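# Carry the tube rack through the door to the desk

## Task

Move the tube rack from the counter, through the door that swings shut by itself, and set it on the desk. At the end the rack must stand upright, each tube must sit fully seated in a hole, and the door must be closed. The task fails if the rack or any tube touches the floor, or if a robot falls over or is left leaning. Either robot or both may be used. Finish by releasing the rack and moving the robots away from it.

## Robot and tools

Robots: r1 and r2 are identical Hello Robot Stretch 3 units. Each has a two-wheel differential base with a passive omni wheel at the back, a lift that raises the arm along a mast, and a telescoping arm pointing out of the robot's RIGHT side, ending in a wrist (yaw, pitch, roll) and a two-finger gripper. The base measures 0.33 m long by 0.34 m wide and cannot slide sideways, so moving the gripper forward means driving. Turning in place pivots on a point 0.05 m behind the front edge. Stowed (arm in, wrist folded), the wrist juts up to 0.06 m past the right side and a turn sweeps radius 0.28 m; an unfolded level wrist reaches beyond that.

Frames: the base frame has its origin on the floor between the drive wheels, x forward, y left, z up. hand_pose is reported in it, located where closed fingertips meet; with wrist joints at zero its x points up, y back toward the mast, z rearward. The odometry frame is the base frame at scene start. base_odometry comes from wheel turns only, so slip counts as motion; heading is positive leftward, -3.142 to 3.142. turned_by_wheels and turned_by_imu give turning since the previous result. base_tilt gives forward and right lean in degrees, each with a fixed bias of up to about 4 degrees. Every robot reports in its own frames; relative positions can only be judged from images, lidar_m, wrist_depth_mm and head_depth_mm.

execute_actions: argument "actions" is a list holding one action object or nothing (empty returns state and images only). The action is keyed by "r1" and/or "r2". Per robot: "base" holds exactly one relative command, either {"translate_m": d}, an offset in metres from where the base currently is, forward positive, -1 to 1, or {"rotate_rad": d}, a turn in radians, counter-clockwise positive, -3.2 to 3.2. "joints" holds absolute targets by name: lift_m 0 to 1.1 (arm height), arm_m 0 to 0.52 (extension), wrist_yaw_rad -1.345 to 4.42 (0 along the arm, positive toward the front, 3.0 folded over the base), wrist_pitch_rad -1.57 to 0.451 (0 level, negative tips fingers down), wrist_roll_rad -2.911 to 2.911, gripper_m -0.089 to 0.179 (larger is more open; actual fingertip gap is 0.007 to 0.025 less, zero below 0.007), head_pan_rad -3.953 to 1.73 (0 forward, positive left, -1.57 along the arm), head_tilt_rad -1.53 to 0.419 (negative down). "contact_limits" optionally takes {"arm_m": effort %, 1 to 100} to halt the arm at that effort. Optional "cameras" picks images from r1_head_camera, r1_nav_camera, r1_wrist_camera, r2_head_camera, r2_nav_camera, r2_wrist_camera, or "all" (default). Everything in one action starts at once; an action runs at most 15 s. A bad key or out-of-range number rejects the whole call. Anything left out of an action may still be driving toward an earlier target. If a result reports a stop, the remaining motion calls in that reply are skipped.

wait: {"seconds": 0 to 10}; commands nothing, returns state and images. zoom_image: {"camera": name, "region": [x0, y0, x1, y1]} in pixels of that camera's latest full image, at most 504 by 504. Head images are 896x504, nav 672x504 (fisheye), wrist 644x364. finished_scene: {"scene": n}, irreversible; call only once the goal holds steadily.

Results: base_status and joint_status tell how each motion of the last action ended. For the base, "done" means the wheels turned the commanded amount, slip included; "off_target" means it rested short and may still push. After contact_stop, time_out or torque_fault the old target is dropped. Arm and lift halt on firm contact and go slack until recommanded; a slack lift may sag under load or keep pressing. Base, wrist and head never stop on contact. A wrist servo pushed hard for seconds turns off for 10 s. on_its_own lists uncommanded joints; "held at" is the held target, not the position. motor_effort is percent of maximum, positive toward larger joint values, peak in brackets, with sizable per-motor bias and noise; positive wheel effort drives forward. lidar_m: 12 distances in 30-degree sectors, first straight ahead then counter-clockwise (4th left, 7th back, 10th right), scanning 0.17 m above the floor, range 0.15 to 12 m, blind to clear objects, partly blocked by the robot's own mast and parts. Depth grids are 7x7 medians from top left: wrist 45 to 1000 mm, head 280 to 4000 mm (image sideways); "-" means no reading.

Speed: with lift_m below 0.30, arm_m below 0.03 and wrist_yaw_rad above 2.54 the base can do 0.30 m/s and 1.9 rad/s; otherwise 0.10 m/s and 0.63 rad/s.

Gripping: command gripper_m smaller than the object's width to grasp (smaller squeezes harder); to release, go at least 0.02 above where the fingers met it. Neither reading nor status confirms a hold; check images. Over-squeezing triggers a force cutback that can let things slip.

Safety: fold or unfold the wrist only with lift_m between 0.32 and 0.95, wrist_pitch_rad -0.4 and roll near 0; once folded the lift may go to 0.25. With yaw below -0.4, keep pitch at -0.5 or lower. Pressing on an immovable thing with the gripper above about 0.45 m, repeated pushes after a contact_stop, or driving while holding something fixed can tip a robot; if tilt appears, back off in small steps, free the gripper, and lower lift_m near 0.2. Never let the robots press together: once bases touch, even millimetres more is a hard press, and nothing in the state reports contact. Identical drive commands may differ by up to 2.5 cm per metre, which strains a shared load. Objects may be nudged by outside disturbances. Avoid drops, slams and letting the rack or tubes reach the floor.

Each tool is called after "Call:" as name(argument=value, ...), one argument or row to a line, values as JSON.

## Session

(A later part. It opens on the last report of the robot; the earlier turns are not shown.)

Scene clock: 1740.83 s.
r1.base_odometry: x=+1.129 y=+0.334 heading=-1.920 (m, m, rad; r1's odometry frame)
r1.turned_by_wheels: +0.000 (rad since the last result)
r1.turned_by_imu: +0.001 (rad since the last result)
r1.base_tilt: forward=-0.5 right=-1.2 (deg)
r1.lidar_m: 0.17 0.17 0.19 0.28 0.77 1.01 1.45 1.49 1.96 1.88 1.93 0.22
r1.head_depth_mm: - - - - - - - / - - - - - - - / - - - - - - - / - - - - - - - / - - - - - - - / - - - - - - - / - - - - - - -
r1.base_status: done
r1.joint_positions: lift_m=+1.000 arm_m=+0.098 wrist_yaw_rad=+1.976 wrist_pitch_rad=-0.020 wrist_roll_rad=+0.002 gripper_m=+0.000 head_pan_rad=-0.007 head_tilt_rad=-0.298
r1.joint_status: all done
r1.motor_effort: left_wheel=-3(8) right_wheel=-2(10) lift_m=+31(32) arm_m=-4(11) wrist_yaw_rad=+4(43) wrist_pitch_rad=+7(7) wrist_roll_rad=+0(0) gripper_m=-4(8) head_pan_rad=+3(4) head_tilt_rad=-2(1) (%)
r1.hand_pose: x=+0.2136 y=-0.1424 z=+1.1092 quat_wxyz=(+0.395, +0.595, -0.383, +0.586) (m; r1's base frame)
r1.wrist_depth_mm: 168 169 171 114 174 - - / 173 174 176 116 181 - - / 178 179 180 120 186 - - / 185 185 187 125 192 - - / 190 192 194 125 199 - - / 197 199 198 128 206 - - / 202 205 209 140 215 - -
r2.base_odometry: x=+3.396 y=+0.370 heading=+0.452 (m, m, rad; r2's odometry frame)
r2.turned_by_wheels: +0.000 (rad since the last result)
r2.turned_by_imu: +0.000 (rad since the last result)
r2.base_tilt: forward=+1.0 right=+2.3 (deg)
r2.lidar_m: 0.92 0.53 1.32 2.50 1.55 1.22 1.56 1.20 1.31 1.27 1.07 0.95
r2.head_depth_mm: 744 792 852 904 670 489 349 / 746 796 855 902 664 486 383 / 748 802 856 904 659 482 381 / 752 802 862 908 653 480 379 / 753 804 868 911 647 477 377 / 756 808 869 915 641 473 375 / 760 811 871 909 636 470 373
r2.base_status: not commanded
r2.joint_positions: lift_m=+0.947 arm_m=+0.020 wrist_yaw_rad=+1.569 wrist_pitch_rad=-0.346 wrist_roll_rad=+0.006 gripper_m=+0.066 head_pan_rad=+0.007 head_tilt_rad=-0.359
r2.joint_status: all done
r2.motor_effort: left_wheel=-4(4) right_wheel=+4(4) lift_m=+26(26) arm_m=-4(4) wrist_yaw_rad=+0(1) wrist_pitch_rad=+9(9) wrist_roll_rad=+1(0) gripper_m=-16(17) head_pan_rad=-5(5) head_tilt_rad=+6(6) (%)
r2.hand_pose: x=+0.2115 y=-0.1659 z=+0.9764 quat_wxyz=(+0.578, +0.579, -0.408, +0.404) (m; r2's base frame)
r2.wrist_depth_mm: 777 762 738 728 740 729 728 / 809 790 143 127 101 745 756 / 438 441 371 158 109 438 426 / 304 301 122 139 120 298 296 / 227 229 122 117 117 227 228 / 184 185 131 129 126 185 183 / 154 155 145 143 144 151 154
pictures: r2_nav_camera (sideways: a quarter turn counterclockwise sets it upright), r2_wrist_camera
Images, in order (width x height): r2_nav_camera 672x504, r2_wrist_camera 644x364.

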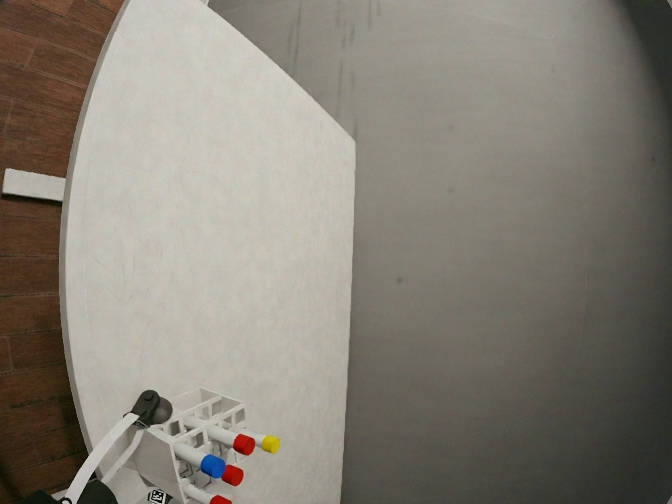

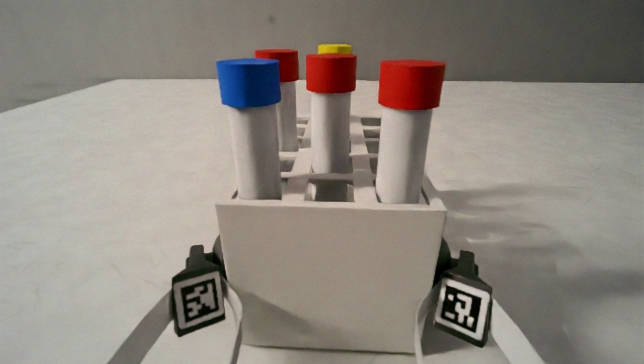

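Call:
execute_actions(
  actions=[
    {"r1": {"base": {"rotate_rad": 0.13}, "joints": {"arm_m": 0.1195}}, "r2": {"joints": {"gripper_m": 0.13}}},
  ],
  cameras=["r2_wrist_camera"],
)

Scene clock: 1751.00 s.
r1.base_odometry: x=+1.129 y=+0.334 heading=-1.790 (m, m, rad; r1's odometry frame)
r1.turned_by_wheels: +0.130 (rad since the last result)
r1.turned_by_imu: +0.130 (rad since the last result)
r1.base_tilt: forward=-0.6 right=-1.1 (deg)
r1.lidar_m: 0.19 0.19 0.21 0.36 0.80 1.16 1.45 1.55 1.92 1.88 2.00 0.22
r1.head_depth_mm: - - - - - - - / - - - - - - - / - - - - - - - / - - - - - - - / - - - - - - - / - - - - - - - / - - - - - - -
r1.base_status: done
r1.joint_positions: lift_m=+1.000 arm_m=+0.119 wrist_yaw_rad=+1.982 wrist_pitch_rad=-0.020 wrist_roll_rad=+0.002 gripper_m=+0.000 head_pan_rad=-0.007 head_tilt_rad=-0.298
r1.joint_status: all done
r1.motor_effort: left_wheel=-1(10) right_wheel=-2(7) lift_m=+32(32) arm_m=+6(7) wrist_yaw_rad=-3(4) wrist_pitch_rad=+7(7) wrist_roll_rad=+0(0) gripper_m=-4(4) head_pan_rad=+3(3) head_tilt_rad=-1(2) (%)
r1.hand_pose: x=+0.2130 y=-0.1617 z=+1.1093 quat_wxyz=(+0.393, +0.596, -0.381, +0.587) (m; r1's base frame)
r1.wrist_depth_mm: 182 179 176 169 169 - - / 189 186 182 118 174 - - / 196 192 188 120 180 - - / 202 199 193 124 186 - - / 211 205 200 126 192 - - / 218 212 209 129 199 - - / 226 221 215 207 206 - -
r2.base_odometry: x=+3.396 y=+0.370 heading=+0.452 (m, m, rad; r2's odometry frame)
r2.turned_by_wheels: +0.000 (rad since the last result)
r2.turned_by_imu: +0.001 (rad since the last result)
r2.base_tilt: forward=+1.0 right=+2.3 (deg)
r2.lidar_m: 0.92 0.53 1.33 2.49 1.55 1.22 1.55 1.21 1.32 1.27 1.08 0.95
r2.head_depth_mm: 741 790 849 909 669 490 349 / 747 796 853 900 663 486 383 / 750 800 858 906 657 483 381 / 751 803 860 908 652 479 379 / 753 802 863 909 648 477 377 / 757 808 867 916 641 473 375 / 760 813 870 909 635 470 373
r2.base_status: not commanded
r2.joint_positions: lift_m=+0.947 arm_m=+0.020 wrist_yaw_rad=+1.569 wrist_pitch_rad=-0.340 wrist_roll_rad=+0.006 gripper_m=+0.130 head_pan_rad=+0.007 head_tilt_rad=-0.359
r2.joint_status: all done
r2.motor_effort: left_wheel=-4(3) right_wheel=+4(4) lift_m=+26(26) arm_m=-5(5) wrist_yaw_rad=+2(2) wrist_pitch_rad=+7(9) wrist_roll_rad=+0(0) gripper_m=+1(98) head_pan_rad=-4(5) head_tilt_rad=+6(6) (%)
r2.hand_pose: x=+0.2121 y=-0.1659 z=+0.9777 quat_wxyz=(+0.577, +0.578, -0.410, +0.406) (m; r2's base frame)
r2.wrist_depth_mm: 752 747 740 748 719 730 705 / 820 820 627 145 680 749 757 / 454 449 111 156 107 443 444 / 305 307 270 141 123 305 303 / 232 233 120 117 116 230 230 / 186 193 132 127 127 193 185 / 158 151 147 142 144 150 155
pictures: r2_wrist_camera
Images, in order (width x height): r2_wrist_camera 644x364.

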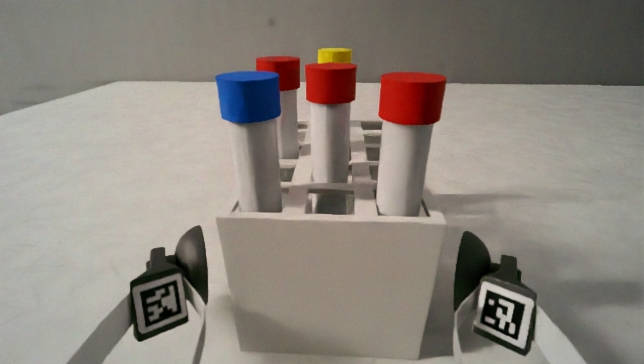

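Call:
execute_actions(
  actions=[
    {"r1": {"base": {"translate_m": 0.048}, "joints": {"arm_m": 0.1073}}, "r2": {"base": {"translate_m": -0.4}}},
  ],
  cameras=["r2_wrist_camera", "r2_head_camera"],
)

Scene clock: 1761.70 s.
r1.base_odometry: x=+1.118 y=+0.287 heading=-1.790 (m, m, rad; r1's odometry frame)
r1.turned_by_wheels: +0.000 (rad since the last result)
r1.turned_by_imu: +0.002 (rad since the last result)
r1.base_tilt: forward=-0.6 right=-1.1 (deg)
r1.lidar_m: 0.18 0.18 0.20 0.32 0.79 1.15 1.50 1.60 1.92 1.88 2.00 0.22
r1.head_depth_mm: - - - - - - - / - - - - - - - / - - - - - - - / - - - - - - - / - - - - - - - / - - - - - - - / - - - - - - -
r1.base_status: done
r1.joint_positions: lift_m=+1.000 arm_m=+0.107 wrist_yaw_rad=+1.986 wrist_pitch_rad=-0.020 wrist_roll_rad=+0.002 gripper_m=+0.000 head_pan_rad=-0.007 head_tilt_rad=-0.298
r1.joint_status: all done
r1.motor_effort: left_wheel=-1(5) right_wheel=-3(8) lift_m=+32(32) arm_m=-2(5) wrist_yaw_rad=-7(12) wrist_pitch_rad=+7(7) wrist_roll_rad=+0(0) gripper_m=-5(5) head_pan_rad=+4(4) head_tilt_rad=-2(1) (%)
r1.hand_pose: x=+0.2127 y=-0.1494 z=+1.1094 quat_wxyz=(+0.392, +0.596, -0.380, +0.588) (m; r1's base frame)
r1.wrist_depth_mm: 177 175 174 170 173 - - / 182 181 179 175 176 - - / 188 186 185 121 183 - - / 195 193 191 124 188 - - / 200 200 197 126 195 - - / 208 207 204 129 203 - - / 216 216 212 208 212 - -
r2.base_odometry: x=+3.036 y=+0.195 heading=+0.452 (m, m, rad; r2's odometry frame)
r2.turned_by_wheels: +0.000 (rad since the last result)
r2.turned_by_imu: -0.001 (rad since the last result)
r2.base_tilt: forward=+1.0 right=+2.3 (deg)
r2.lidar_m: 0.91 0.92 1.91 2.50 0.99 0.88 1.26 0.86 1.02 1.27 1.30 1.36
r2.head_depth_mm: 1088 1161 1250 1062 635 1596 1423 / 1090 1166 1246 1044 603 1604 1409 / 1095 1173 1258 1035 658 1601 1404 / 1099 1173 1259 1016 652 1593 1399 / 1102 1177 1260 1006 646 1603 1389 / 1109 1181 1265 989 642 1170 1231 / 1108 1186 1272 978 666 1608 1372
r2.base_status: done
r2.joint_positions: lift_m=+0.947 arm_m=+0.020 wrist_yaw_rad=+1.569 wrist_pitch_rad=-0.340 wrist_roll_rad=+0.006 gripper_m=+0.130 head_pan_rad=+0.007 head_tilt_rad=-0.359
r2.joint_status: not commanded
r2.motor_effort: left_wheel=-3(8) right_wheel=+4(5) lift_m=+26(26) arm_m=-5(5) wrist_yaw_rad=+2(2) wrist_pitch_rad=+7(7) wrist_roll_rad=+0(0) gripper_m=+0(1) head_pan_rad=-4(5) head_tilt_rad=+6(6) (%)
r2.hand_pose: x=+0.2121 y=-0.1659 z=+0.9778 quat_wxyz=(+0.577, +0.578, -0.410, +0.406) (m; r2's base frame)
r2.wrist_depth_mm: - - - - - - - / - 821 850 492 844 837 837 / 549 497 494 491 490 486 483 / - - - - - - - / - - - - - - - / - - - - - - - / - - - - - - -
pictures: r2_head_camera (sideways: a quarter turn clockwise sets it upright), r2_wrist_camera
Images, in order (width x height): r2_head_camera 896x504, r2_wrist_camera 644x364.

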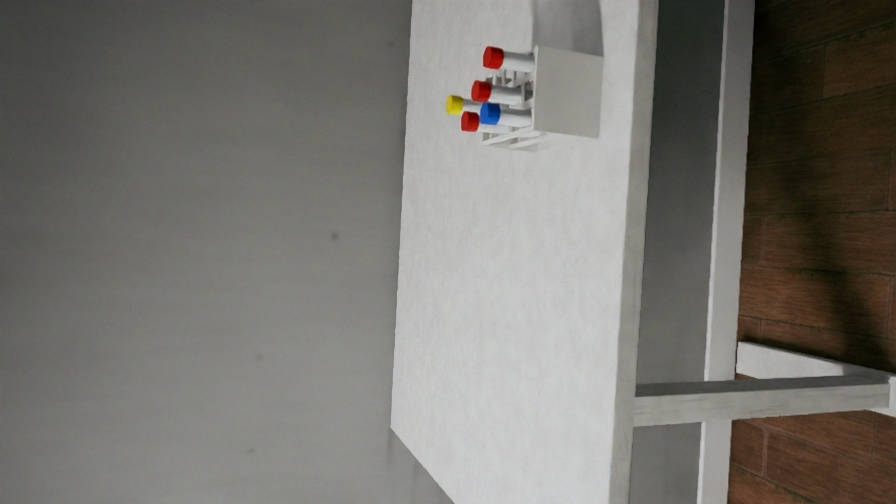

